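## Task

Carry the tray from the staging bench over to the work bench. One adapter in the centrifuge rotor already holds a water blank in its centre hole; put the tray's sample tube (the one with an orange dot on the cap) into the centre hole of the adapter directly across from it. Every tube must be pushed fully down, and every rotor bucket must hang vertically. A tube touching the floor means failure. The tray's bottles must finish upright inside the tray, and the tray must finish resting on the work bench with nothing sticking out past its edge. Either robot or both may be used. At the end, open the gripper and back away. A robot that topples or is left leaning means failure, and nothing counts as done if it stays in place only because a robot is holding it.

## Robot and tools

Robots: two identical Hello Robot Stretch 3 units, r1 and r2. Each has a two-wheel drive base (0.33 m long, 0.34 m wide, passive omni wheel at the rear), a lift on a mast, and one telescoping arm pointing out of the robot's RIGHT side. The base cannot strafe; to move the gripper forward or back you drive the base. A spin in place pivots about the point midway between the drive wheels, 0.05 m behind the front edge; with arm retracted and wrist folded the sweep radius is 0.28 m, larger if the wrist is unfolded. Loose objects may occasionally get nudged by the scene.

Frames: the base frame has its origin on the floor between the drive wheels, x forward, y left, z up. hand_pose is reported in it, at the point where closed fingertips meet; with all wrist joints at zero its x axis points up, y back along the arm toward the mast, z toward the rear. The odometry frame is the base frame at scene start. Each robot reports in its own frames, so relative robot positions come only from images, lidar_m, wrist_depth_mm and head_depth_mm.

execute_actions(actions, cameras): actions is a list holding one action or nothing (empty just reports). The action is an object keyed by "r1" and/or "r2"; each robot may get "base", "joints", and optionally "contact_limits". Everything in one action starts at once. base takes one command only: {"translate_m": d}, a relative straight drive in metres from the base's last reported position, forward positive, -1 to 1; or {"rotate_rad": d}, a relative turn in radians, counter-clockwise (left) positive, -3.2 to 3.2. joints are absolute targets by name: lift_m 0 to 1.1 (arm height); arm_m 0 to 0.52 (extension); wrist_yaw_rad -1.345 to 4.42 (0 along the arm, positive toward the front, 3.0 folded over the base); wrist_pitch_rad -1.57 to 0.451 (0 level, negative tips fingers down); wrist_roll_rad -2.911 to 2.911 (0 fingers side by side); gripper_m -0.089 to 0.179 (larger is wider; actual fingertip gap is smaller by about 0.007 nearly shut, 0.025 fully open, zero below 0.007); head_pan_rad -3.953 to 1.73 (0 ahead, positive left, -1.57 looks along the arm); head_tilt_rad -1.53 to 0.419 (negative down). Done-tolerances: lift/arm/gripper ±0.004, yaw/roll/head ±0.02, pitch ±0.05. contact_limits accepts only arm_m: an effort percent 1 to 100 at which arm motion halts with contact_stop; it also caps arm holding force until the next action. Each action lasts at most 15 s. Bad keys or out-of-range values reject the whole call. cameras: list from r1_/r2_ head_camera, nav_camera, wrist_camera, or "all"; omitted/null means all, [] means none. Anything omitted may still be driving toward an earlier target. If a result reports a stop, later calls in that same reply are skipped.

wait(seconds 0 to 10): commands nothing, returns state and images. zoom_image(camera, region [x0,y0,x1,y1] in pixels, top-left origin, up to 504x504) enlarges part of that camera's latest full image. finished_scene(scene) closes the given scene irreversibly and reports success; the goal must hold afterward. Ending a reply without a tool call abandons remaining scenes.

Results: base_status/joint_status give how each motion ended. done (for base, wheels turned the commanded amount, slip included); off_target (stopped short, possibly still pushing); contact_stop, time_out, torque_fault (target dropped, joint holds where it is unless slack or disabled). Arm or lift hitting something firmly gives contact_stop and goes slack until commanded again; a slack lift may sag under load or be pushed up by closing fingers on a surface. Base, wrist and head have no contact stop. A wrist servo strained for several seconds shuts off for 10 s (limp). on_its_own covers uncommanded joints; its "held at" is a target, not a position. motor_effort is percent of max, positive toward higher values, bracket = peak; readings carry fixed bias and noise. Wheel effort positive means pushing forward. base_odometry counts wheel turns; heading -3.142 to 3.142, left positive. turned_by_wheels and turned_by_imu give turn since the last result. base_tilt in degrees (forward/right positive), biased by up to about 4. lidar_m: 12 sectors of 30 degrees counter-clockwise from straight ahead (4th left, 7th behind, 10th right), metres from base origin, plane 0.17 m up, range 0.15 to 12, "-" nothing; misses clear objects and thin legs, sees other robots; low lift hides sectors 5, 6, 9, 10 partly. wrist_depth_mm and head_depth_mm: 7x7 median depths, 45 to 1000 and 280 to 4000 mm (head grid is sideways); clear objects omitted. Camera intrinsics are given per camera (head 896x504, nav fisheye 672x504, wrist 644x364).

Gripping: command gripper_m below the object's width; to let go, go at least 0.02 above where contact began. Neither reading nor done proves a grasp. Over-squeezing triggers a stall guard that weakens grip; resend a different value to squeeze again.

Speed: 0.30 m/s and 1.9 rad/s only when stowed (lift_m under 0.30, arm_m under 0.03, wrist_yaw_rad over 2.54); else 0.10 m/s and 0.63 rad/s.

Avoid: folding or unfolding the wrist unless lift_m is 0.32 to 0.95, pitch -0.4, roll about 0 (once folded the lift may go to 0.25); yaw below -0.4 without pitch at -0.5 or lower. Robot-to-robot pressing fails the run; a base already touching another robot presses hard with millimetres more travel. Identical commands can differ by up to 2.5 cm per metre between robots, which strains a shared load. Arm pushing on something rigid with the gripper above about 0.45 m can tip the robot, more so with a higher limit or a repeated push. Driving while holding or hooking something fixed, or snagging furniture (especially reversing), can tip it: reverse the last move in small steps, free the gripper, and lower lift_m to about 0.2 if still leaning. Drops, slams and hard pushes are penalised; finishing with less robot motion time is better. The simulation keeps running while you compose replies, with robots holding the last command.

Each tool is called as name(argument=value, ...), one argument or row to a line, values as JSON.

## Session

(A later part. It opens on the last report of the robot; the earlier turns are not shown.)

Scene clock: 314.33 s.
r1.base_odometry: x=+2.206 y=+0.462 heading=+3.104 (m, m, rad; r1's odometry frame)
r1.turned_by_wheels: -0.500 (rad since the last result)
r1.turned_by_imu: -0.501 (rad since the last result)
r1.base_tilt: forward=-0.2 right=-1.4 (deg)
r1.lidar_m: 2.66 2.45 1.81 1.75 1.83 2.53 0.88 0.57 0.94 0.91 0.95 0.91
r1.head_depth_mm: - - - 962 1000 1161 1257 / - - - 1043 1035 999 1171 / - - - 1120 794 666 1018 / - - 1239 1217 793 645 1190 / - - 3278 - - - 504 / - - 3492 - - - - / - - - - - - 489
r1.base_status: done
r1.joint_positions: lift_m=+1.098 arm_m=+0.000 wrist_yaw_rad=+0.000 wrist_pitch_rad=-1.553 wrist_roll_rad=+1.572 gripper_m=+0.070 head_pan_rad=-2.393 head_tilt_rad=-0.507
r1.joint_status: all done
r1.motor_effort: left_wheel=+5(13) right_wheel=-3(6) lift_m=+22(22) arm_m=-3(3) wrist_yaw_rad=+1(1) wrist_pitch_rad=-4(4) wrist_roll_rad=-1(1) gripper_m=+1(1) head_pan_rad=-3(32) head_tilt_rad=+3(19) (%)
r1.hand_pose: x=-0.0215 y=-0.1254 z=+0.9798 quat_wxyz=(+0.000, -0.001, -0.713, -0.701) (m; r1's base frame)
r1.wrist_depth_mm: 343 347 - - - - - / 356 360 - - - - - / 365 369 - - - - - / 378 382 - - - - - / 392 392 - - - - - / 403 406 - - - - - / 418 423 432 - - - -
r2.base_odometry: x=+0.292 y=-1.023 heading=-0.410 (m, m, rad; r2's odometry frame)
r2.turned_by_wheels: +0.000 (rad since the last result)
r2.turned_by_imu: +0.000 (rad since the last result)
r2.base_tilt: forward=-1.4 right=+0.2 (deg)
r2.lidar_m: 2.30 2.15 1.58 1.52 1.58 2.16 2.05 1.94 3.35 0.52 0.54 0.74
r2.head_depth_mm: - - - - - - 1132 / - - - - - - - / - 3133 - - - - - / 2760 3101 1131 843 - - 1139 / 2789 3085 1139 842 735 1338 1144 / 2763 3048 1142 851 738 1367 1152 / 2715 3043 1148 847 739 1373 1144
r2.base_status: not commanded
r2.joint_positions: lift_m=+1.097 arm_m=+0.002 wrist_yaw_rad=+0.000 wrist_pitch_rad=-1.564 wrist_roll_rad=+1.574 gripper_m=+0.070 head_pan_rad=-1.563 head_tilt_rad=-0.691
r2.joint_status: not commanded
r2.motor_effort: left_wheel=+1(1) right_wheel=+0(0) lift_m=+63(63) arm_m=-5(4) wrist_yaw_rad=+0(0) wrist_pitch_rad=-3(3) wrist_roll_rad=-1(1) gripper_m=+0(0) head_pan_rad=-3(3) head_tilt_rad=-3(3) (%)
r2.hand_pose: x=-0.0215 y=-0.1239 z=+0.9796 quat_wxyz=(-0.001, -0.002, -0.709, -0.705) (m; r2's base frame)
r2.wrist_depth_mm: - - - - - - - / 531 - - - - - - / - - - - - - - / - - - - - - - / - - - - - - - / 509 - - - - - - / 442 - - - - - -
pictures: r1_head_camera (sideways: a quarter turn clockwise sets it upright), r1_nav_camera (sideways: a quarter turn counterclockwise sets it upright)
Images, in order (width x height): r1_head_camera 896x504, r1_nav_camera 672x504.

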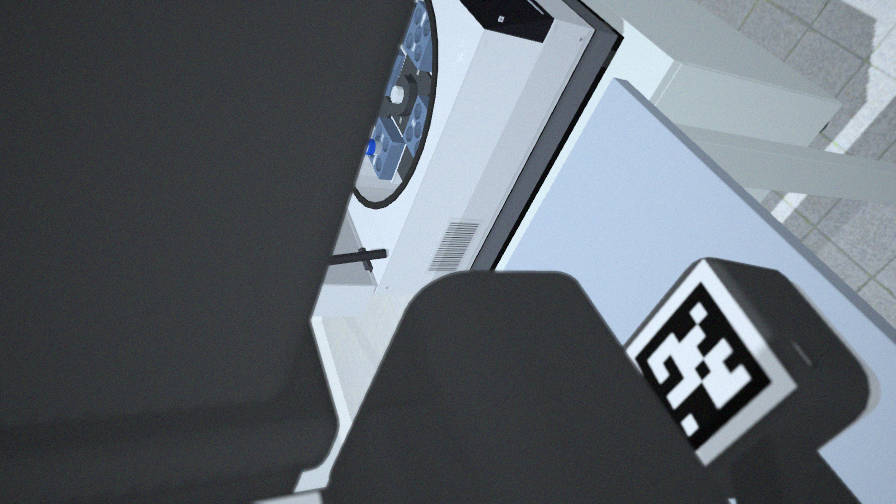

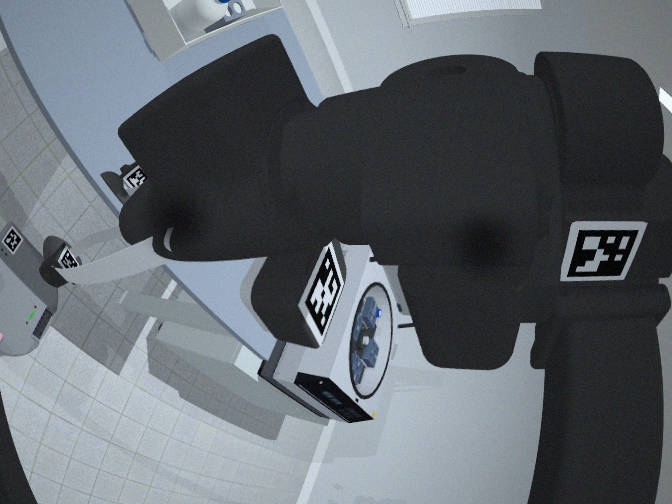

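execute_actions(
  actions=[
    {"r1":{"base":{"translate_m":0.205},"joints":{"wrist_pitch_rad":-0.9,"wrist_roll_rad":0,"gripper_m":0.075,"head_pan_rad":-1.57,"head_tilt_rad":-0.6}}},
  ],
  cameras=["r1_head_camera","r1_wrist_camera"],
)

Scene clock: 328.80 s.
r1.base_odometry: x=+2.001 y=+0.470 heading=+3.104 (m, m, rad; r1's odometry frame)
r1.turned_by_wheels: +0.000 (rad since the last result)
r1.turned_by_imu: +0.002 (rad since the last result)
r1.base_tilt: forward=-0.2 right=-1.5 (deg)
r1.lidar_m: 2.46 2.44 1.81 1.75 1.83 2.53 0.93 0.76 0.95 0.92 0.96 0.72
r1.head_depth_mm: - - - - - 546 496 / - - - - - - 495 / - - - - - - 494 / 2535 2809 3062 823 - 584 493 / 2522 2805 3060 848 739 583 493 / 2526 2813 3018 885 660 582 491 / 2515 2813 3014 925 712 580 490
r1.base_status: done
r1.joint_positions: lift_m=+1.098 arm_m=+0.000 wrist_yaw_rad=+0.000 wrist_pitch_rad=-0.915 wrist_roll_rad=+0.005 gripper_m=+0.075 head_pan_rad=-1.577 head_tilt_rad=-0.592
r1.joint_status: all done
r1.motor_effort: left_wheel=+5(13) right_wheel=-3(4) lift_m=+22(22) arm_m=-3(3) wrist_yaw_rad=+0(0) wrist_pitch_rad=+7(8) wrist_roll_rad=-2(3) gripper_m=+2(32) head_pan_rad=+3(30) head_tilt_rad=-4(14) (%)
r1.hand_pose: x=-0.0216 y=-0.2825 z=+1.0187 quat_wxyz=(+0.633, +0.312, -0.636, -0.314) (m; r1's base frame)
r1.wrist_depth_mm: 599 605 534 550 625 633 644 / 537 550 536 538 560 572 583 / 495 496 476 446 511 523 523 / 454 458 463 472 474 481 488 / 419 424 436 433 446 443 445 / 393 394 395 403 401 414 416 / - - - - - - -
r2.base_odometry: x=+0.292 y=-1.023 heading=-0.410 (m, m, rad; r2's odometry frame)
r2.turned_by_wheels: +0.000 (rad since the last result)
r2.turned_by_imu: +0.000 (rad since the last result)
r2.base_tilt: forward=-1.6 right=+0.3 (deg)
r2.lidar_m: 2.30 2.16 1.58 1.52 1.58 2.16 2.04 1.94 3.36 0.52 0.54 0.74
r2.head_depth_mm: - - - - - - 1132 / - - - - - - - / - 3065 - - - - - / 2727 3037 1140 846 - - 1139 / 2742 3081 1139 847 738 1323 1145 / 2758 3080 1144 849 740 1361 1145 / 2739 3064 1141 848 740 1371 1142
r2.base_status: not commanded
r2.joint_positions: lift_m=+1.097 arm_m=+0.002 wrist_yaw_rad=+0.000 wrist_pitch_rad=-1.564 wrist_roll_rad=+1.574 gripper_m=+0.070 head_pan_rad=-1.563 head_tilt_rad=-0.691
r2.joint_status: not commanded
r2.motor_effort: left_wheel=+1(1) right_wheel=+0(1) lift_m=+63(63) arm_m=-5(5) wrist_yaw_rad=+0(1) wrist_pitch_rad=-3(3) wrist_roll_rad=-2(1) gripper_m=+0(0) head_pan_rad=-3(3) head_tilt_rad=-2(2) (%)
r2.hand_pose: x=-0.0215 y=-0.1239 z=+0.9796 quat_wxyz=(-0.001, -0.002, -0.709, -0.705) (m; r2's base frame)
r2.wrist_depth_mm: - - - - - - - / 528 - - - - - - / - - - - - - - / - - - - - - - / - - - - - - - / 502 - - - - - - / 444 - - - - - -
pictures: r1_head_camera (sideways: a quarter turn clockwise sets it upright), r1_wrist_camera
Images, in order (width x height): r1_head_camera 896x504, r1_wrist_camera 644x364.

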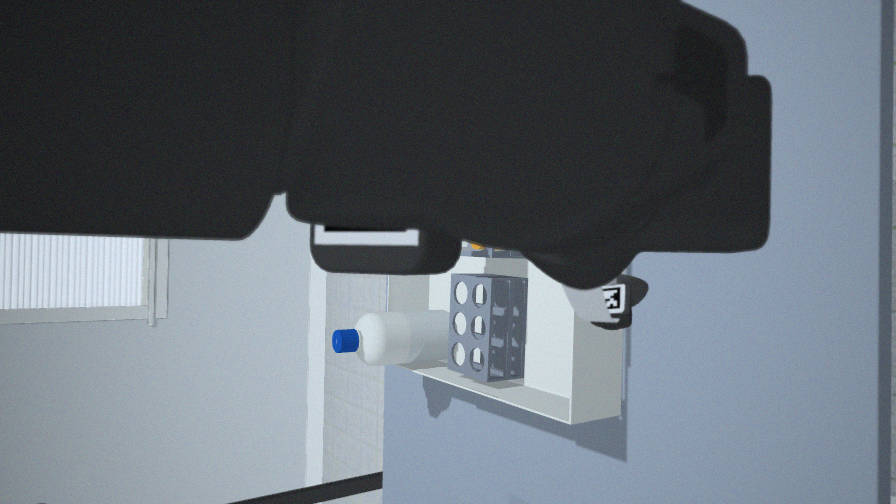

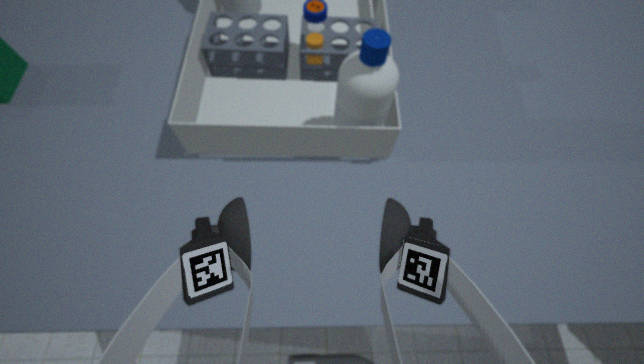

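execute_actions(
  actions=[
    {"r1":{"joints":{"wrist_pitch_rad":-1.0,"arm_m":0.33,"gripper_m":0.07}}},
  ],
  cameras=["r1_head_camera","r1_wrist_camera"],
)

Scene clock: 344.20 s.
r1.base_odometry: x=+2.001 y=+0.470 heading=+3.104 (m, m, rad; r1's odometry frame)
r1.turned_by_wheels: +0.000 (rad since the last result)
r1.turned_by_imu: +0.002 (rad since the last result)
r1.base_tilt: forward=-0.4 right=-1.4 (deg)
r1.lidar_m: 2.46 2.45 1.81 1.75 1.82 2.53 0.93 0.76 0.95 0.92 0.96 0.72
r1.head_depth_mm: 2644 2805 3043 946 727 589 497 / 2552 2817 3033 943 700 588 494 / - 2874 3082 932 631 587 494 / 2535 2754 3056 909 654 586 492 / 2528 2828 3043 848 653 583 491 / 2509 2797 3051 887 660 582 491 / 2511 2780 3026 919 712 580 490
r1.base_status: not commanded
r1.joint_positions: lift_m=+1.098 arm_m=+0.330 wrist_yaw_rad=+0.000 wrist_pitch_rad=-1.004 wrist_roll_rad=+0.004 gripper_m=+0.070 head_pan_rad=-1.577 head_tilt_rad=-0.593
r1.joint_status: all done
r1.motor_effort: left_wheel=+5(5) right_wheel=-3(3) lift_m=+22(22) arm_m=+4(4) wrist_yaw_rad=+1(0) wrist_pitch_rad=+2(6) wrist_roll_rad=-1(2) gripper_m=+0(32) head_pan_rad=+2(2) head_tilt_rad=-5(5) (%)
r1.hand_pose: x=-0.0216 y=-0.5919 z=+1.0074 quat_wxyz=(+0.619, +0.340, -0.621, -0.341) (m; r1's base frame)
r1.wrist_depth_mm: 520 524 534 548 550 562 - / 486 488 374 456 505 518 524 / 458 458 453 471 469 483 486 / 426 425 381 390 437 455 459 / 405 397 398 404 417 427 430 / 382 381 383 390 389 403 405 / 362 361 366 364 243 378 387
r2.base_odometry: x=+0.292 y=-1.023 heading=-0.410 (m, m, rad; r2's odometry frame)
r2.turned_by_wheels: +0.000 (rad since the last result)
r2.turned_by_imu: +0.000 (rad since the last result)
r2.base_tilt: forward=-1.5 right=+0.3 (deg)
r2.lidar_m: 2.30 2.16 1.58 1.52 1.58 2.16 2.05 1.94 3.37 0.52 0.54 0.74
r2.head_depth_mm: - - - - - - 1134 / - - - - - - - / - 3111 - - - - - / 2755 3092 1136 847 - - 1139 / 2764 3151 1142 848 738 1333 1141 / 2744 3045 1144 848 735 1362 1139 / 2719 3090 1150 850 740 1368 1146
r2.base_status: not commanded
r2.joint_positions: lift_m=+1.097 arm_m=+0.002 wrist_yaw_rad=+0.000 wrist_pitch_rad=-1.564 wrist_roll_rad=+1.574 gripper_m=+0.070 head_pan_rad=-1.563 head_tilt_rad=-0.691
r2.joint_status: not commanded
r2.motor_effort: left_wheel=+1(1) right_wheel=+0(0) lift_m=+63(63) arm_m=-5(5) wrist_yaw_rad=-1(0) wrist_pitch_rad=-3(3) wrist_roll_rad=-2(1) gripper_m=+0(0) head_pan_rad=-3(3) head_tilt_rad=-2(3) (%)
r2.hand_pose: x=-0.0215 y=-0.1239 z=+0.9796 quat_wxyz=(-0.001, -0.002, -0.709, -0.705) (m; r2's base frame)
r2.wrist_depth_mm: - - - - - - - / 530 - - - - - - / - - - - - - - / - - - - - - - / - - - - - - - / 503 - - - - - - / 444 - - - - - -
pictures: r1_head_camera (sideways: a quarter turn clockwise sets it upright), r1_wrist_camera
Images, in order (width x height): r1_head_camera 896x504, r1_wrist_camera 644x364.

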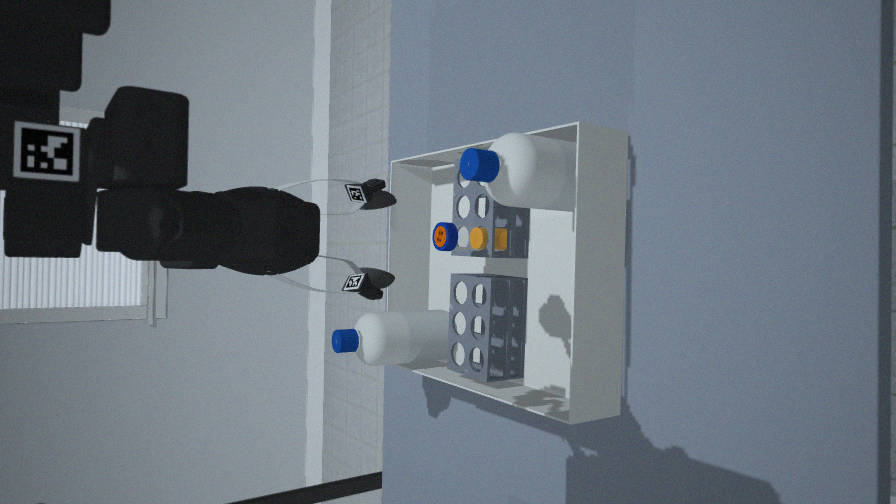

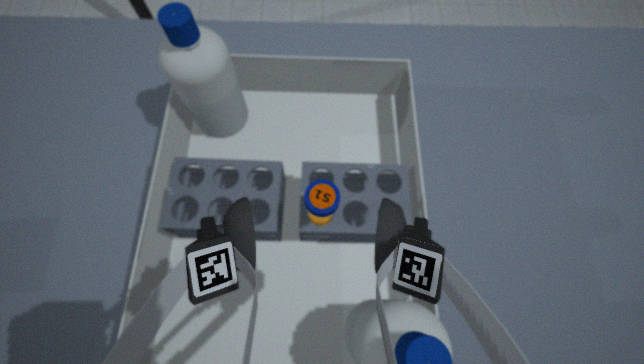

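execute_actions(
  actions=[
    {"r1":{"joints":{"arm_m":0.395}}},
  ],
  cameras=[],
)

execute_actions(
  actions=[
    {"r1":{"joints":{"lift_m":1.03}}},
  ],
  cameras=["r1_head_camera","r1_wrist_camera"],
)

Scene clock: 355.93 s.
r1.base_odometry: x=+2.001 y=+0.470 heading=+3.104 (m, m, rad; r1's odometry frame)
r1.turned_by_wheels: +0.000 (rad since the last result)
r1.turned_by_imu: +0.001 (rad since the last result)
r1.base_tilt: forward=-0.4 right=-1.4 (deg)
r1.lidar_m: 2.46 2.45 1.81 1.75 1.82 2.53 0.93 0.76 0.94 0.92 0.95 0.73
r1.head_depth_mm: - 2793 3092 947 726 589 497 / 2563 2821 3020 942 701 589 495 / - 2854 3066 931 632 587 494 / 2518 - 3051 930 654 584 492 / 2502 2798 3024 846 653 583 493 / 2533 2803 3040 887 660 582 489 / 2510 2799 3009 926 712 580 489
r1.base_status: not commanded
r1.joint_positions: lift_m=+1.098 arm_m=+0.395 wrist_yaw_rad=+0.000 wrist_pitch_rad=-1.004 wrist_roll_rad=+0.004 gripper_m=+0.070 head_pan_rad=-1.577 head_tilt_rad=-0.593
r1.joint_status: all done
r1.motor_effort: left_wheel=+5(5) right_wheel=-3(3) lift_m=+22(22) arm_m=+3(2) wrist_yaw_rad=+1(0) wrist_pitch_rad=+2(2) wrist_roll_rad=-2(2) gripper_m=+0(0) head_pan_rad=+2(3) head_tilt_rad=-3(4) (%)
r1.hand_pose: x=-0.0216 y=-0.6568 z=+1.0073 quat_wxyz=(+0.619, +0.340, -0.621, -0.341) (m; r1's base frame)
r1.wrist_depth_mm: - - - - - - - / 487 482 498 502 514 518 526 / 457 453 370 458 465 482 488 / 428 428 431 442 444 450 456 / 403 400 370 392 417 424 431 / 382 376 378 388 382 397 404 / 361 362 363 368 370 381 383
r2.base_odometry: x=+0.292 y=-1.023 heading=-0.410 (m, m, rad; r2's odometry frame)
r2.turned_by_wheels: +0.000 (rad since the last result)
r2.turned_by_imu: +0.000 (rad since the last result)
r2.base_tilt: forward=-1.5 right=+0.2 (deg)
r2.lidar_m: 2.29 2.16 1.57 1.52 1.58 2.16 2.05 1.94 3.33 0.52 0.54 0.74
r2.head_depth_mm: - - - - - - 1133 / - - - - - - - / - 3108 - - - - - / 2774 3112 1140 845 - - 1139 / 2748 3063 1141 843 734 1331 1140 / 2709 3048 1142 851 738 1367 1142 / 2794 3099 1148 848 743 1376 1146
r2.base_status: not commanded
r2.joint_positions: lift_m=+1.097 arm_m=+0.002 wrist_yaw_rad=+0.000 wrist_pitch_rad=-1.564 wrist_roll_rad=+1.574 gripper_m=+0.070 head_pan_rad=-1.563 head_tilt_rad=-0.691
r2.joint_status: not commanded
r2.motor_effort: left_wheel=+1(1) right_wheel=+0(0) lift_m=+63(63) arm_m=-5(5) wrist_yaw_rad=+0(0) wrist_pitch_rad=-3(3) wrist_roll_rad=-1(1) gripper_m=+0(0) head_pan_rad=-3(3) head_tilt_rad=-2(3) (%)
r2.hand_pose: x=-0.0215 y=-0.1239 z=+0.9796 quat_wxyz=(-0.001, -0.002, -0.709, -0.705) (m; r2's base frame)
r2.wrist_depth_mm: - - - - - - - / 524 - - - - - - / - - - - - - - / - - - - - - - / - - - - - - - / 502 - - - - - - / 443 - - - - - -
pictures: none
No camera images: the call's "cameras" was empty. Leave "cameras" out to get every camera's image.

Scene clock: 357.40 s.
r1.base_odometry: x=+2.001 y=+0.470 heading=+3.104 (m, m, rad; r1's odometry frame)
r1.turned_by_wheels: +0.000 (rad since the last result)
r1.turned_by_imu: +0.000 (rad since the last result)
r1.base_tilt: forward=-0.3 right=-1.6 (deg)
r1.lidar_m: 2.46 2.45 1.81 1.76 1.83 2.53 0.93 0.76 0.95 0.92 0.96 0.72
r1.head_depth_mm: 2538 - 3126 943 728 590 496 / 2500 2888 3082 944 701 588 495 / 2467 - 3022 913 631 586 494 / 2531 2791 2882 894 655 586 493 / 2514 2791 3024 846 652 583 492 / 2500 2809 3039 889 661 581 491 / 2514 2798 3015 919 710 579 489
r1.base_status: not commanded
r1.joint_positions: lift_m=+1.030 arm_m=+0.395 wrist_yaw_rad=+0.000 wrist_pitch_rad=-1.004 wrist_roll_rad=+0.004 gripper_m=+0.070 head_pan_rad=-1.577 head_tilt_rad=-0.593
r1.joint_status: all done
r1.motor_effort: left_wheel=+5(5) right_wheel=-3(3) lift_m=+14(18) arm_m=+3(3) wrist_yaw_rad=+0(0) wrist_pitch_rad=+2(2) wrist_roll_rad=-1(2) gripper_m=+1(0) head_pan_rad=+2(2) head_tilt_rad=-4(4) (%)
r1.hand_pose: x=-0.0216 y=-0.6568 z=+0.9398 quat_wxyz=(+0.619, +0.340, -0.621, -0.341) (m; r1's base frame)
r1.wrist_depth_mm: 436 235 449 453 460 467 468 / 406 246 343 375 394 433 436 / 378 339 370 389 389 400 404 / 356 318 361 364 360 374 381 / 336 278 284 320 290 353 356 / 316 273 314 317 322 335 336 / 297 297 306 308 307 317 319
r2.base_odometry: x=+0.292 y=-1.023 heading=-0.410 (m, m, rad; r2's odometry frame)
r2.turned_by_wheels: +0.000 (rad since the last result)
r2.turned_by_imu: +0.000 (rad since the last result)
r2.base_tilt: forward=-1.5 right=+0.2 (deg)
r2.lidar_m: 2.29 2.15 1.58 1.52 1.58 2.16 2.05 1.94 3.37 0.52 0.54 0.74
r2.head_depth_mm: - - - - - - 1140 / - - - - - - - / - 3095 - - - - - / 2754 3122 1135 843 - - 1139 / 2706 3086 1141 842 738 1333 1147 / 2722 3098 1140 850 737 1367 1145 / 2790 3031 1147 852 741 1361 1151
r2.base_status: not commanded
r2.joint_positions: lift_m=+1.097 arm_m=+0.002 wrist_yaw_rad=+0.000 wrist_pitch_rad=-1.564 wrist_roll_rad=+1.574 gripper_m=+0.070 head_pan_rad=-1.563 head_tilt_rad=-0.691
r2.joint_status: not commanded
r2.motor_effort: left_wheel=+1(1) right_wheel=+0(0) lift_m=+63(63) arm_m=-5(4) wrist_yaw_rad=-1(1) wrist_pitch_rad=-3(3) wrist_roll_rad=-2(2) gripper_m=+0(0) head_pan_rad=-4(3) head_tilt_rad=-2(3) (%)
r2.hand_pose: x=-0.0215 y=-0.1239 z=+0.9796 quat_wxyz=(-0.001, -0.002, -0.709, -0.705) (m; r2's base frame)
r2.wrist_depth_mm: - - - - - - - / 529 - - - - - - / - - - - - - - / - - - - - - - / - - - - - - - / 500 - - - - - - / 447 - - - - - -
pictures: r1_head_camera (sideways: a quarter turn clockwise sets it upright), r1_wrist_camera
Images, in order (width x height): r1_head_camera 896x504, r1_wrist_camera 644x364.

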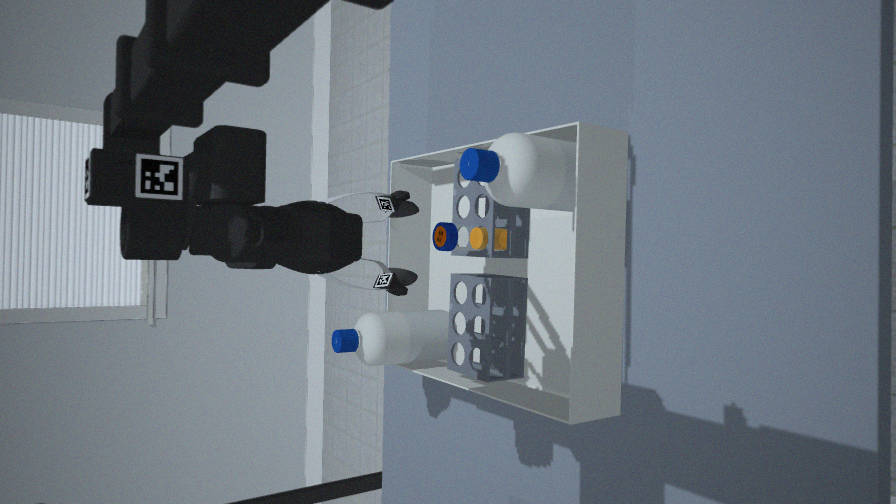

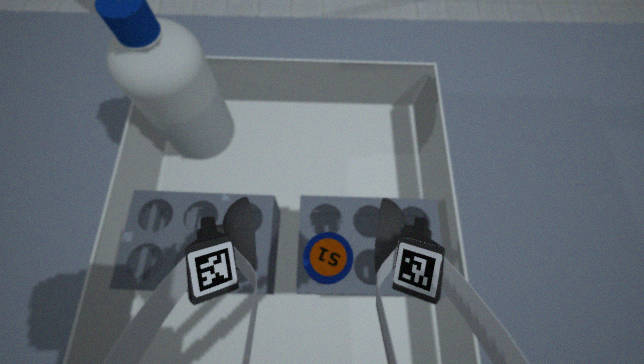

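execute_actions(
  actions=[
    {"r1":{"joints":{"lift_m":0.99,"arm_m":0.4}}},
  ],
  cameras=["r1_head_camera","r1_wrist_camera"],
)

Scene clock: 366.17 s.
r1.base_odometry: x=+2.001 y=+0.470 heading=+3.104 (m, m, rad; r1's odometry frame)
r1.turned_by_wheels: +0.000 (rad since the last result)
r1.turned_by_imu: +0.001 (rad since the last result)
r1.base_tilt: forward=-0.2 right=-1.5 (deg)
r1.lidar_m: 2.45 2.45 1.82 1.75 1.83 2.53 0.93 0.76 0.95 0.92 0.96 0.72
r1.head_depth_mm: 2533 2758 - 908 727 590 497 / 2507 2729 3065 938 699 588 496 / 2499 - 3070 913 631 587 493 / 2511 2782 - 842 652 584 493 / 2520 2813 3067 849 653 583 492 / 2532 2834 3031 884 660 581 490 / 2523 2809 2990 923 713 580 489
r1.base_status: not commanded
r1.joint_positions: lift_m=+0.990 arm_m=+0.400 wrist_yaw_rad=+0.000 wrist_pitch_rad=-1.004 wrist_roll_rad=+0.004 gripper_m=+0.070 head_pan_rad=-1.577 head_tilt_rad=-0.593
r1.joint_status: all done
r1.motor_effort: left_wheel=+5(5) right_wheel=-3(3) lift_m=+15(15) arm_m=+3(2) wrist_yaw_rad=+0(0) wrist_pitch_rad=+2(2) wrist_roll_rad=-2(2) gripper_m=+1(1) head_pan_rad=+3(3) head_tilt_rad=-3(4) (%)
r1.hand_pose: x=-0.0216 y=-0.6618 z=+0.8998 quat_wxyz=(+0.619, +0.340, -0.621, -0.341) (m; r1's base frame)
r1.wrist_depth_mm: 376 203 392 398 403 411 414 / 355 231 336 351 330 379 381 / 332 291 332 343 343 352 355 / 312 259 318 322 313 330 335 / 289 239 245 243 275 307 315 / 231 255 275 227 283 290 296 / 221 263 269 269 273 276 281
r2.base_odometry: x=+0.292 y=-1.023 heading=-0.410 (m, m, rad; r2's odometry frame)
r2.turned_by_wheels: +0.000 (rad since the last result)
r2.turned_by_imu: +0.000 (rad since the last result)
r2.base_tilt: forward=-1.4 right=+0.3 (deg)
r2.lidar_m: 2.29 2.15 1.57 1.52 1.58 2.15 2.04 1.93 3.36 0.52 0.54 0.74
r2.head_depth_mm: - - - - - - 1138 / - - - - - - - / - 3125 - - - - - / 2720 3121 1136 844 - - 1141 / 2723 3080 1136 846 739 1345 1148 / 2720 3093 1148 847 738 1380 1144 / 2734 3073 1146 852 740 1363 1139
r2.base_status: not commanded
r2.joint_positions: lift_m=+1.097 arm_m=+0.002 wrist_yaw_rad=+0.000 wrist_pitch_rad=-1.564 wrist_roll_rad=+1.574 gripper_m=+0.070 head_pan_rad=-1.563 head_tilt_rad=-0.691
r2.joint_status: not commanded
r2.motor_effort: left_wheel=+1(1) right_wheel=+0(0) lift_m=+63(63) arm_m=-5(5) wrist_yaw_rad=+0(1) wrist_pitch_rad=-3(3) wrist_roll_rad=-2(2) gripper_m=+0(0) head_pan_rad=-4(3) head_tilt_rad=-2(3) (%)
r2.hand_pose: x=-0.0215 y=-0.1239 z=+0.9796 quat_wxyz=(-0.001, -0.002, -0.709, -0.705) (m; r2's base frame)
r2.wrist_depth_mm: - - - - - - - / 527 - - - - - - / - - - - - - - / - - - - - - - / - - - - - - - / 500 - - - - - - / 444 - - - - - -
pictures: r1_head_camera (sideways: a quarter turn clockwise sets it upright), r1_wrist_camera
Images, in order (width x height): r1_head_camera 896x504, r1_wrist_camera 644x364.

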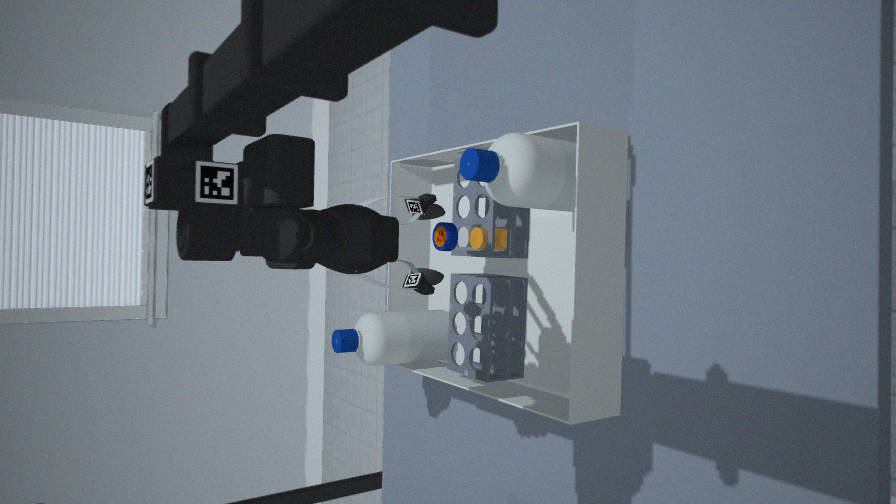

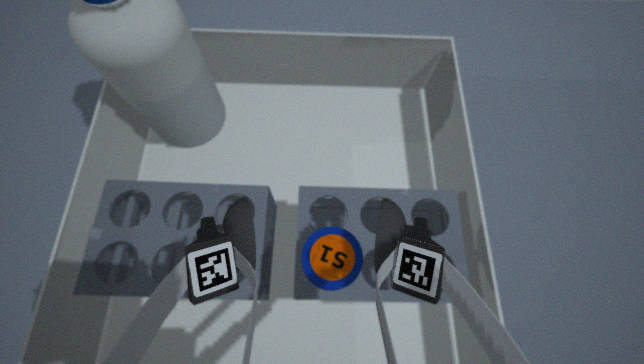

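execute_actions(
  actions=[
    {"r1":{"joints":{"lift_m":0.972,"arm_m":0.393}}},
  ],
  cameras=["r1_head_camera","r1_wrist_camera"],
)

Scene clock: 373.80 s.
r1.base_odometry: x=+2.001 y=+0.470 heading=+3.104 (m, m, rad; r1's odometry frame)
r1.turned_by_wheels: +0.000 (rad since the last result)
r1.turned_by_imu: +0.001 (rad since the last result)
r1.base_tilt: forward=-0.2 right=-1.3 (deg)
r1.lidar_m: 2.45 2.45 1.82 1.75 1.83 2.53 0.93 0.76 0.95 0.92 0.95 0.72
r1.head_depth_mm: 2526 2832 - 905 716 590 496 / 2498 2708 3128 939 700 588 495 / 2549 2690 2911 928 631 587 494 / 2529 2806 3038 789 654 584 493 / 2532 2835 3037 846 653 583 492 / 2531 2808 3023 889 662 582 491 / 2555 2837 2999 920 712 580 490
r1.base_status: not commanded
r1.joint_positions: lift_m=+0.972 arm_m=+0.393 wrist_yaw_rad=+0.000 wrist_pitch_rad=-1.004 wrist_roll_rad=+0.004 gripper_m=+0.070 head_pan_rad=-1.577 head_tilt_rad=-0.593
r1.joint_status: all done
r1.motor_effort: left_wheel=+5(5) right_wheel=-3(3) lift_m=+15(13) arm_m=-3(2) wrist_yaw_rad=+0(1) wrist_pitch_rad=+2(2) wrist_roll_rad=-2(2) gripper_m=+0(0) head_pan_rad=+3(3) head_tilt_rad=-4(4) (%)
r1.hand_pose: x=-0.0216 y=-0.6555 z=+0.8818 quat_wxyz=(+0.619, +0.340, -0.621, -0.342) (m; r1's base frame)
r1.wrist_depth_mm: 350 200 303 301 301 385 387 / 336 242 330 340 338 354 358 / 309 292 314 321 319 328 336 / 243 254 260 288 267 307 313 / 218 239 224 162 250 287 294 / 209 236 259 218 265 253 279 / 221 249 252 254 256 255 264
r2.base_odometry: x=+0.292 y=-1.023 heading=-0.410 (m, m, rad; r2's odometry frame)
r2.turned_by_wheels: +0.000 (rad since the last result)
r2.turned_by_imu: +0.000 (rad since the last result)
r2.base_tilt: forward=-1.5 right=+0.2 (deg)
r2.lidar_m: 2.29 2.16 1.58 1.52 1.58 2.16 2.04 1.94 3.36 0.52 0.54 0.74
r2.head_depth_mm: - - - - - - 1142 / - - - - - - - / - 3027 - - - - - / 2713 3086 1134 845 - - 1141 / 2767 3064 1138 846 737 1328 1145 / 2732 3070 1153 850 736 1367 1145 / 2767 3092 1142 856 742 1361 1146
r2.base_status: not commanded
r2.joint_positions: lift_m=+1.097 arm_m=+0.002 wrist_yaw_rad=+0.000 wrist_pitch_rad=-1.564 wrist_roll_rad=+1.574 gripper_m=+0.070 head_pan_rad=-1.563 head_tilt_rad=-0.691
r2.joint_status: not commanded
r2.motor_effort: left_wheel=+1(1) right_wheel=+0(1) lift_m=+63(63) arm_m=-5(5) wrist_yaw_rad=+0(0) wrist_pitch_rad=-3(3) wrist_roll_rad=-1(1) gripper_m=+0(1) head_pan_rad=-3(3) head_tilt_rad=-3(3) (%)
r2.hand_pose: x=-0.0215 y=-0.1239 z=+0.9796 quat_wxyz=(-0.001, -0.002, -0.709, -0.705) (m; r2's base frame)
r2.wrist_depth_mm: - - - - - - - / 528 - - - - - - / - - - - - - - / - - - - - - - / - - - - - - - / 497 - - - - - - / 444 - - - - - -
pictures: r1_head_camera (sideways: a quarter turn clockwise sets it upright), r1_wrist_camera
Images, in order (width x height): r1_head_camera 896x504, r1_wrist_camera 644x364.

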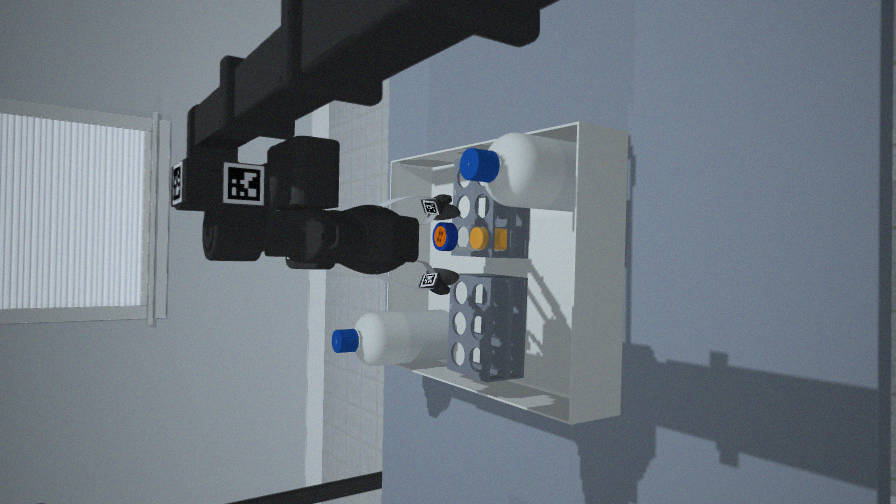

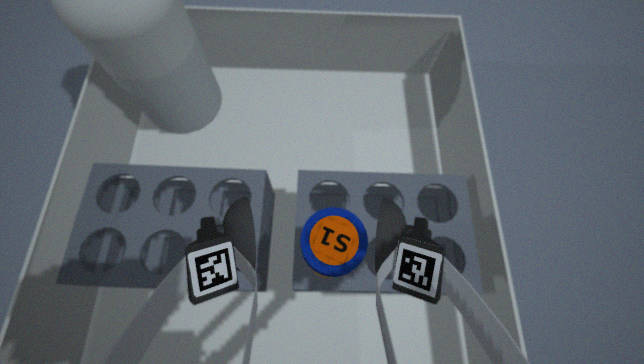

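execute_actions(
  actions=[
    {"r1":{"joints":{"gripper_m":0.0}}},
  ],
  cameras=[],
)

execute_actions(
  actions=[
    {"r1":{"joints":{"lift_m":1.098}}},
  ],
  cameras=["r1_head_camera","r1_wrist_camera"],
)

Scene clock: 378.30 s.
r1.base_odometry: x=+2.001 y=+0.470 heading=+3.104 (m, m, rad; r1's odometry frame)
r1.turned_by_wheels: +0.000 (rad since the last result)
r1.turned_by_imu: +0.001 (rad since the last result)
r1.base_tilt: forward=-0.2 right=-1.5 (deg)
r1.lidar_m: 2.46 2.45 1.81 1.75 1.82 2.53 0.93 0.76 0.95 0.92 0.96 0.72
r1.head_depth_mm: 2537 2814 - 906 715 590 496 / 2533 2713 3087 944 701 587 496 / 2545 2693 2913 930 630 586 494 / 2507 2760 3070 807 654 585 492 / 2510 2806 3037 847 652 583 492 / 2531 2804 2973 886 661 579 490 / 2543 2808 3000 924 710 578 490
r1.base_status: not commanded
r1.joint_positions: lift_m=+0.972 arm_m=+0.393 wrist_yaw_rad=+0.000 wrist_pitch_rad=-1.009 wrist_roll_rad=+0.004 gripper_m=+0.001 head_pan_rad=-1.577 head_tilt_rad=-0.593
r1.joint_status: all done
r1.motor_effort: left_wheel=+4(5) right_wheel=-2(3) lift_m=+15(15) arm_m=-3(3) wrist_yaw_rad=+0(1) wrist_pitch_rad=+5(5) wrist_roll_rad=-2(2) gripper_m=-12(86) head_pan_rad=+2(3) head_tilt_rad=-4(4) (%)
r1.hand_pose: x=-0.0217 y=-0.6545 z=+0.8813 quat_wxyz=(+0.618, +0.341, -0.620, -0.343) (m; r1's base frame)
r1.wrist_depth_mm: 349 201 294 305 304 384 384 / 332 244 332 338 336 352 356 / 308 293 313 319 318 327 334 / 244 254 262 274 267 306 314 / 219 221 223 158 226 285 294 / 209 256 259 236 256 236 279 / 221 250 251 254 255 217 264
r2.base_odometry: x=+0.292 y=-1.023 heading=-0.410 (m, m, rad; r2's odometry frame)
r2.turned_by_wheels: +0.000 (rad since the last result)
r2.turned_by_imu: +0.000 (rad since the last result)
r2.base_tilt: forward=-1.5 right=+0.2 (deg)
r2.lidar_m: 2.29 2.16 1.57 1.52 1.58 2.16 2.04 1.94 3.34 0.52 0.54 0.74
r2.head_depth_mm: - - - - - - 1136 / - - - - - - - / - 3124 - - - - - / 2739 3024 1133 842 - - 1141 / 2709 3080 1139 843 736 1329 1137 / 2751 3038 1145 849 738 1370 1144 / 2743 3040 1140 850 741 1369 1145
r2.base_status: not commanded
r2.joint_positions: lift_m=+1.097 arm_m=+0.002 wrist_yaw_rad=+0.000 wrist_pitch_rad=-1.564 wrist_roll_rad=+1.574 gripper_m=+0.070 head_pan_rad=-1.563 head_tilt_rad=-0.691
r2.joint_status: not commanded
r2.motor_effort: left_wheel=+1(1) right_wheel=+0(0) lift_m=+63(63) arm_m=-5(5) wrist_yaw_rad=+0(1) wrist_pitch_rad=-3(3) wrist_roll_rad=-2(2) gripper_m=+1(0) head_pan_rad=-4(4) head_tilt_rad=-2(3) (%)
r2.hand_pose: x=-0.0215 y=-0.1239 z=+0.9796 quat_wxyz=(-0.001, -0.002, -0.709, -0.705) (m; r2's base frame)
r2.wrist_depth_mm: - - - - - - - / 526 - - - - - - / - - - - - - - / - - - - - - - / - - - - - - - / 498 - - - - - - / 443 - - - - - -
pictures: none
No camera images: the call's "cameras" was empty. Leave "cameras" out to get every camera's image.

Scene clock: 380.27 s.
r1.base_odometry: x=+2.001 y=+0.470 heading=+3.104 (m, m, rad; r1's odometry frame)
r1.turned_by_wheels: +0.000 (rad since the last result)
r1.turned_by_imu: +0.000 (rad since the last result)
r1.base_tilt: forward=-0.3 right=-1.4 (deg)
r1.lidar_m: 2.45 2.45 1.81 1.75 1.83 2.54 0.93 0.76 0.95 0.92 0.96 0.72
r1.head_depth_mm: - 2822 3087 945 727 589 496 / 2573 2838 3092 945 702 588 495 / - 2828 3061 709 630 587 494 / 2544 - 3061 825 655 585 493 / 2529 2815 3001 847 653 584 492 / 2513 2807 3027 885 661 581 491 / 2515 2819 3005 921 712 578 489
r1.base_status: not commanded
r1.joint_positions: lift_m=+1.098 arm_m=+0.393 wrist_yaw_rad=+0.000 wrist_pitch_rad=-1.012 wrist_roll_rad=+0.004 gripper_m=+0.001 head_pan_rad=-1.577 head_tilt_rad=-0.593
r1.joint_status: all done
r1.motor_effort: left_wheel=+4(4) right_wheel=-2(2) lift_m=+23(25) arm_m=-3(3) wrist_yaw_rad=+1(1) wrist_pitch_rad=+6(7) wrist_roll_rad=-2(2) gripper_m=-13(13) head_pan_rad=+2(2) head_tilt_rad=-4(4) (%)
r1.hand_pose: x=-0.0217 y=-0.6537 z=+1.0063 quat_wxyz=(+0.617, +0.342, -0.619, -0.344) (m; r1's base frame)
r1.wrist_depth_mm: - - - - - - - / 485 474 496 502 511 514 521 / 453 450 366 451 463 478 490 / 424 423 425 438 440 444 458 / 404 398 355 160 241 423 427 / 383 376 376 204 233 399 404 / 360 349 365 367 369 379 384
r2.base_odometry: x=+0.292 y=-1.023 heading=-0.410 (m, m, rad; r2's odometry frame)
r2.turned_by_wheels: +0.000 (rad since the last result)
r2.turned_by_imu: +0.000 (rad since the last result)
r2.base_tilt: forward=-1.5 right=+0.3 (deg)
r2.lidar_m: 2.29 2.16 1.58 1.52 1.57 2.16 2.05 1.94 3.35 0.52 0.54 0.74
r2.head_depth_mm: - - - - - - 1138 / - - - - - - - / - 3123 - - - - - / 2729 3094 1135 845 - - 1142 / 2757 3075 1143 849 736 1327 1141 / 2706 3158 1146 850 737 1343 1135 / 2742 3119 1152 851 741 1368 1148
r2.base_status: not commanded
r2.joint_positions: lift_m=+1.097 arm_m=+0.002 wrist_yaw_rad=+0.000 wrist_pitch_rad=-1.564 wrist_roll_rad=+1.574 gripper_m=+0.070 head_pan_rad=-1.563 head_tilt_rad=-0.691
r2.joint_status: not commanded
r2.motor_effort: left_wheel=+1(1) right_wheel=-1(0) lift_m=+63(63) arm_m=-5(5) wrist_yaw_rad=+0(1) wrist_pitch_rad=-3(3) wrist_roll_rad=-1(2) gripper_m=+0(0) head_pan_rad=-4(3) head_tilt_rad=-3(3) (%)
r2.hand_pose: x=-0.0215 y=-0.1239 z=+0.9796 quat_wxyz=(-0.001, -0.002, -0.709, -0.705) (m; r2's base frame)
r2.wrist_depth_mm: - - - - - - - / 530 - - - - - - / - - - - - - - / - - - - - - - / - - - - - - - / 503 - - - - - - / 448 - - - - - -
pictures: r1_head_camera (sideways: a quarter turn clockwise sets it upright), r1_wrist_camera
Images, in order (width x height): r1_head_camera 896x504, r1_wrist_camera 644x364.

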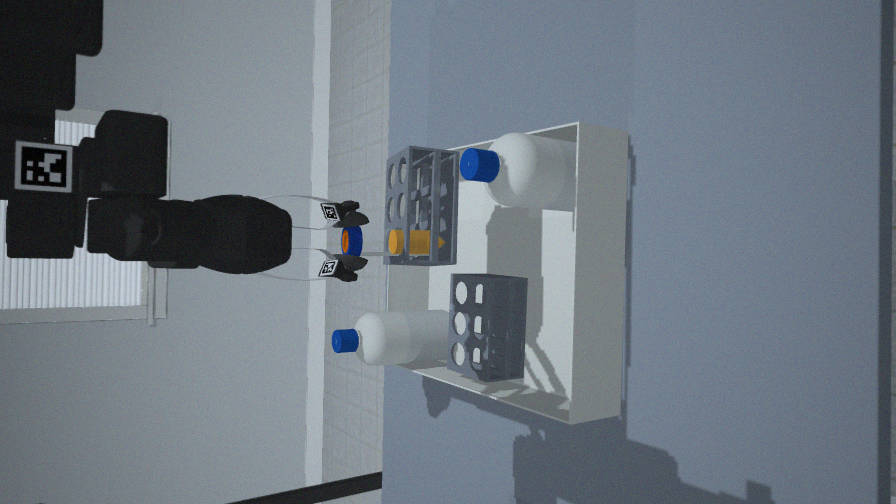

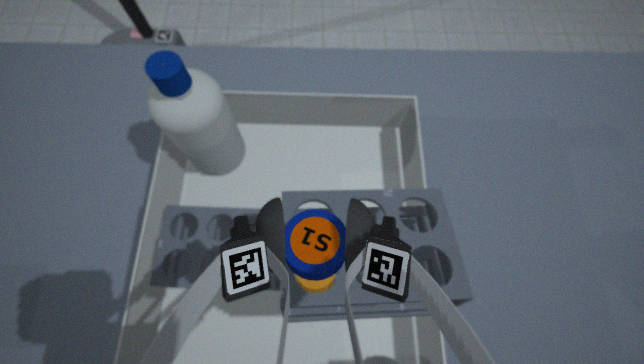

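execute_actions(
  actions=[
    {"r1":{"joints":{"lift_m":0.976}}},
  ],
  cameras=["r1_head_camera","r1_wrist_camera"],
)

Scene clock: 386.77 s.
r1.base_odometry: x=+2.001 y=+0.470 heading=+3.104 (m, m, rad; r1's odometry frame)
r1.turned_by_wheels: +0.000 (rad since the last result)
r1.turned_by_imu: +0.001 (rad since the last result)
r1.base_tilt: forward=-0.2 right=-1.5 (deg)
r1.lidar_m: 2.46 2.45 1.81 1.75 1.82 2.53 0.93 0.76 0.95 0.92 0.96 0.72
r1.head_depth_mm: 2511 2793 - 908 725 591 497 / 2514 2705 2928 943 699 587 495 / 2524 2675 2906 929 631 586 494 / 2522 2793 - 825 654 585 493 / 2523 2811 3054 848 652 583 492 / 2528 2790 3024 887 662 582 491 / 2534 2788 2995 924 710 581 491
r1.base_status: not commanded
r1.joint_positions: lift_m=+0.979 arm_m=+0.393 wrist_yaw_rad=+0.000 wrist_pitch_rad=-1.001 wrist_roll_rad=+0.004 gripper_m=+0.001 head_pan_rad=-1.577 head_tilt_rad=-0.593
r1.joint_status: lift_m contact_stop (moved -0.118 of -0.122)
r1.on_its_own: lift_m is slack since a contact_stop, until your next command for it
r1.motor_effort: left_wheel=+5(6) right_wheel=-3(4) lift_m=+18(20) arm_m=-1(3) wrist_yaw_rad=+0(1) wrist_pitch_rad=+0(7) wrist_roll_rad=-2(2) gripper_m=-12(13) head_pan_rad=+3(3) head_tilt_rad=-4(4) (%)
r1.hand_pose: x=-0.0217 y=-0.6560 z=+0.8894 quat_wxyz=(+0.619, +0.339, -0.621, -0.340) (m; r1's base frame)
r1.wrist_depth_mm: 367 202 313 312 312 399 402 / 347 241 342 347 341 369 373 / 322 291 325 333 333 345 345 / 298 253 282 311 313 318 324 / 230 233 231 156 236 296 304 / 218 249 267 203 226 277 287 / 220 257 258 257 260 257 271
r2.base_odometry: x=+0.292 y=-1.023 heading=-0.410 (m, m, rad; r2's odometry frame)
r2.turned_by_wheels: +0.000 (rad since the last result)
r2.turned_by_imu: +0.000 (rad since the last result)
r2.base_tilt: forward=-1.5 right=+0.2 (deg)
r2.lidar_m: 2.29 2.16 1.57 1.52 1.58 2.16 2.05 1.94 3.38 0.52 0.54 0.74
r2.head_depth_mm: - - - - - - 1136 / - - - - - - - / - 3135 - - - - - / 2751 3119 1138 848 - - 1138 / 2752 3052 1139 849 738 1325 1146 / 2769 3032 1134 845 739 1368 1143 / 2746 3070 1143 853 742 1365 1149
r2.base_status: not commanded
r2.joint_positions: lift_m=+1.097 arm_m=+0.002 wrist_yaw_rad=+0.000 wrist_pitch_rad=-1.564 wrist_roll_rad=+1.574 gripper_m=+0.070 head_pan_rad=-1.563 head_tilt_rad=-0.691
r2.joint_status: not commanded
r2.motor_effort: left_wheel=+1(1) right_wheel=-1(0) lift_m=+63(62) arm_m=-5(5) wrist_yaw_rad=+0(1) wrist_pitch_rad=-3(3) wrist_roll_rad=-1(1) gripper_m=+0(0) head_pan_rad=-3(3) head_tilt_rad=-2(3) (%)
r2.hand_pose: x=-0.0215 y=-0.1239 z=+0.9796 quat_wxyz=(-0.001, -0.002, -0.709, -0.705) (m; r2's base frame)
r2.wrist_depth_mm: - - - - - - - / 538 - - - - - - / - - - - - - - / - - - - - - - / - - - - - - - / 499 - - - - - - / 445 - - - - - -
pictures: r1_head_camera (sideways: a quarter turn clockwise sets it upright), r1_wrist_camera
Images, in order (width x height): r1_head_camera 896x504, r1_wrist_camera 644x364.

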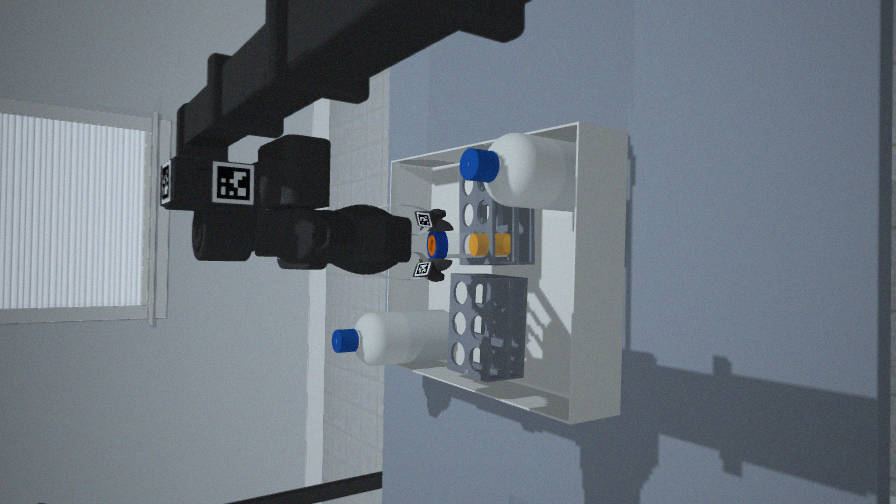

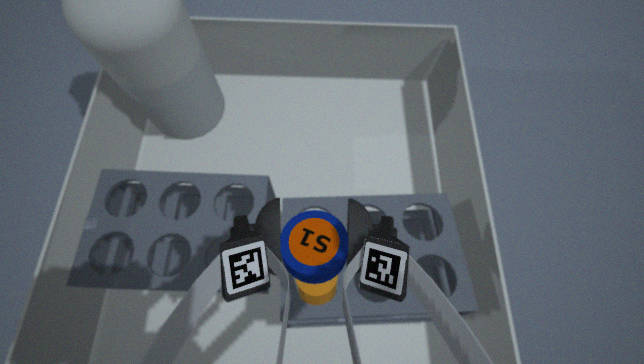

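execute_actions(
  actions=[
    {"r1":{"joints":{"gripper_m":0.06,"lift_m":0.985}}},
  ],
  cameras=["r1_head_camera","r1_wrist_camera"],
)

Scene clock: 393.43 s.
r1.base_odometry: x=+2.001 y=+0.470 heading=+3.104 (m, m, rad; r1's odometry frame)
r1.turned_by_wheels: +0.000 (rad since the last result)
r1.turned_by_imu: +0.001 (rad since the last result)
r1.base_tilt: forward=-0.3 right=-1.4 (deg)
r1.lidar_m: 2.45 2.45 1.81 1.75 1.83 2.53 0.93 0.76 0.95 0.92 0.96 0.72
r1.head_depth_mm: 2527 2803 - 945 726 589 497 / 2509 2694 3082 944 700 589 495 / 2522 2680 2919 931 631 585 494 / 2525 2758 - 808 654 584 493 / 2501 2787 3037 847 652 583 491 / 2548 2818 3032 888 662 580 490 / 2526 2806 3055 922 710 580 489
r1.base_status: not commanded
r1.joint_positions: lift_m=+0.985 arm_m=+0.393 wrist_yaw_rad=+0.000 wrist_pitch_rad=-1.008 wrist_roll_rad=+0.004 gripper_m=+0.060 head_pan_rad=-1.577 head_tilt_rad=-0.593
r1.joint_status: all done
r1.motor_effort: left_wheel=+5(5) right_wheel=-3(4) lift_m=+22(22) arm_m=-1(1) wrist_yaw_rad=+0(1) wrist_pitch_rad=+4(5) wrist_roll_rad=-2(2) gripper_m=+1(79) head_pan_rad=+3(2) head_tilt_rad=-4(5) (%)
r1.hand_pose: x=-0.0217 y=-0.6544 z=+0.8938 quat_wxyz=(+0.618, +0.341, -0.620, -0.343) (m; r1's base frame)
r1.wrist_depth_mm: 366 204 317 315 315 399 408 / 348 245 342 349 347 373 375 / 327 292 327 334 333 344 351 / 303 259 275 314 313 320 327 / 245 235 266 240 242 301 308 / 220 260 273 164 247 283 291 / 221 260 263 261 263 270 275
r2.base_odometry: x=+0.292 y=-1.023 heading=-0.410 (m, m, rad; r2's odometry frame)
r2.turned_by_wheels: +0.000 (rad since the last result)
r2.turned_by_imu: +0.000 (rad since the last result)
r2.base_tilt: forward=-1.5 right=+0.3 (deg)
r2.lidar_m: 2.30 2.16 1.58 1.52 1.57 2.16 2.05 1.94 3.36 0.52 0.54 0.74
r2.head_depth_mm: - - - - - - 1135 / - - - - - - - / - 3100 - - - - - / 2753 3074 1136 848 - - 1138 / 2780 3024 1140 845 738 1331 1147 / 2743 3094 1146 845 738 1369 1142 / 2771 3062 1141 851 742 1363 1147
r2.base_status: not commanded
r2.joint_positions: lift_m=+1.097 arm_m=+0.002 wrist_yaw_rad=+0.000 wrist_pitch_rad=-1.564 wrist_roll_rad=+1.574 gripper_m=+0.070 head_pan_rad=-1.563 head_tilt_rad=-0.691
r2.joint_status: not commanded
r2.motor_effort: left_wheel=+1(1) right_wheel=+0(0) lift_m=+63(63) arm_m=-5(5) wrist_yaw_rad=+1(1) wrist_pitch_rad=-3(3) wrist_roll_rad=-2(1) gripper_m=+1(0) head_pan_rad=-3(4) head_tilt_rad=-4(3) (%)
r2.hand_pose: x=-0.0215 y=-0.1239 z=+0.9796 quat_wxyz=(-0.001, -0.002, -0.709, -0.705) (m; r2's base frame)
r2.wrist_depth_mm: - - - - - - - / 529 - - - - - - / - - - - - - - / - - - - - - - / - - - - - - - / 503 - - - - - - / 441 - - - - - -
pictures: r1_head_camera (sideways: a quarter turn clockwise sets it upright), r1_wrist_camera
Images, in order (width x height): r1_head_camera 896x504, r1_wrist_camera 644x364.

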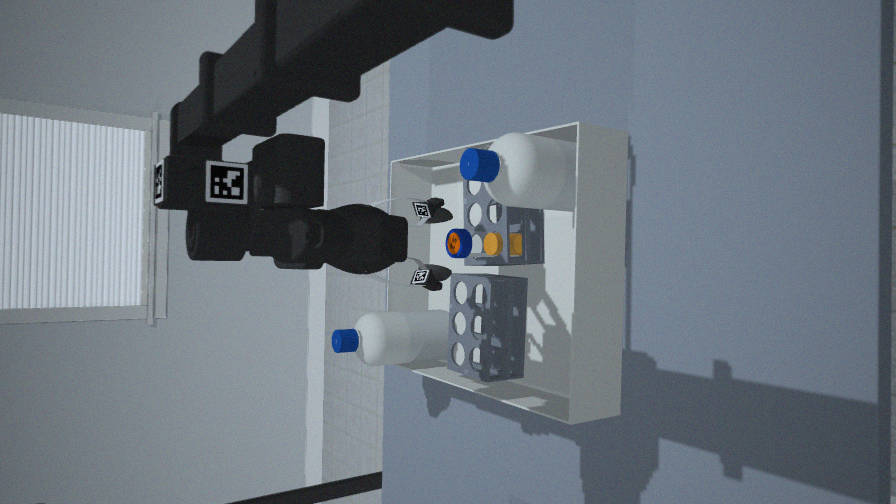

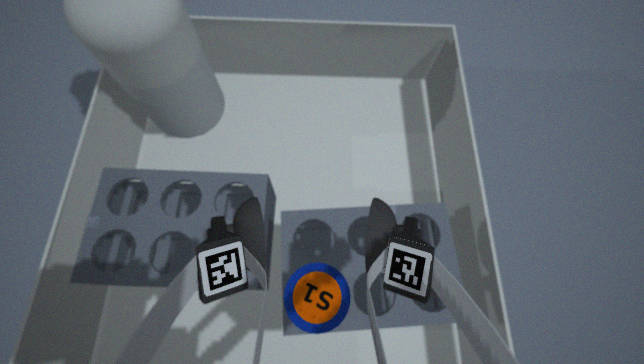

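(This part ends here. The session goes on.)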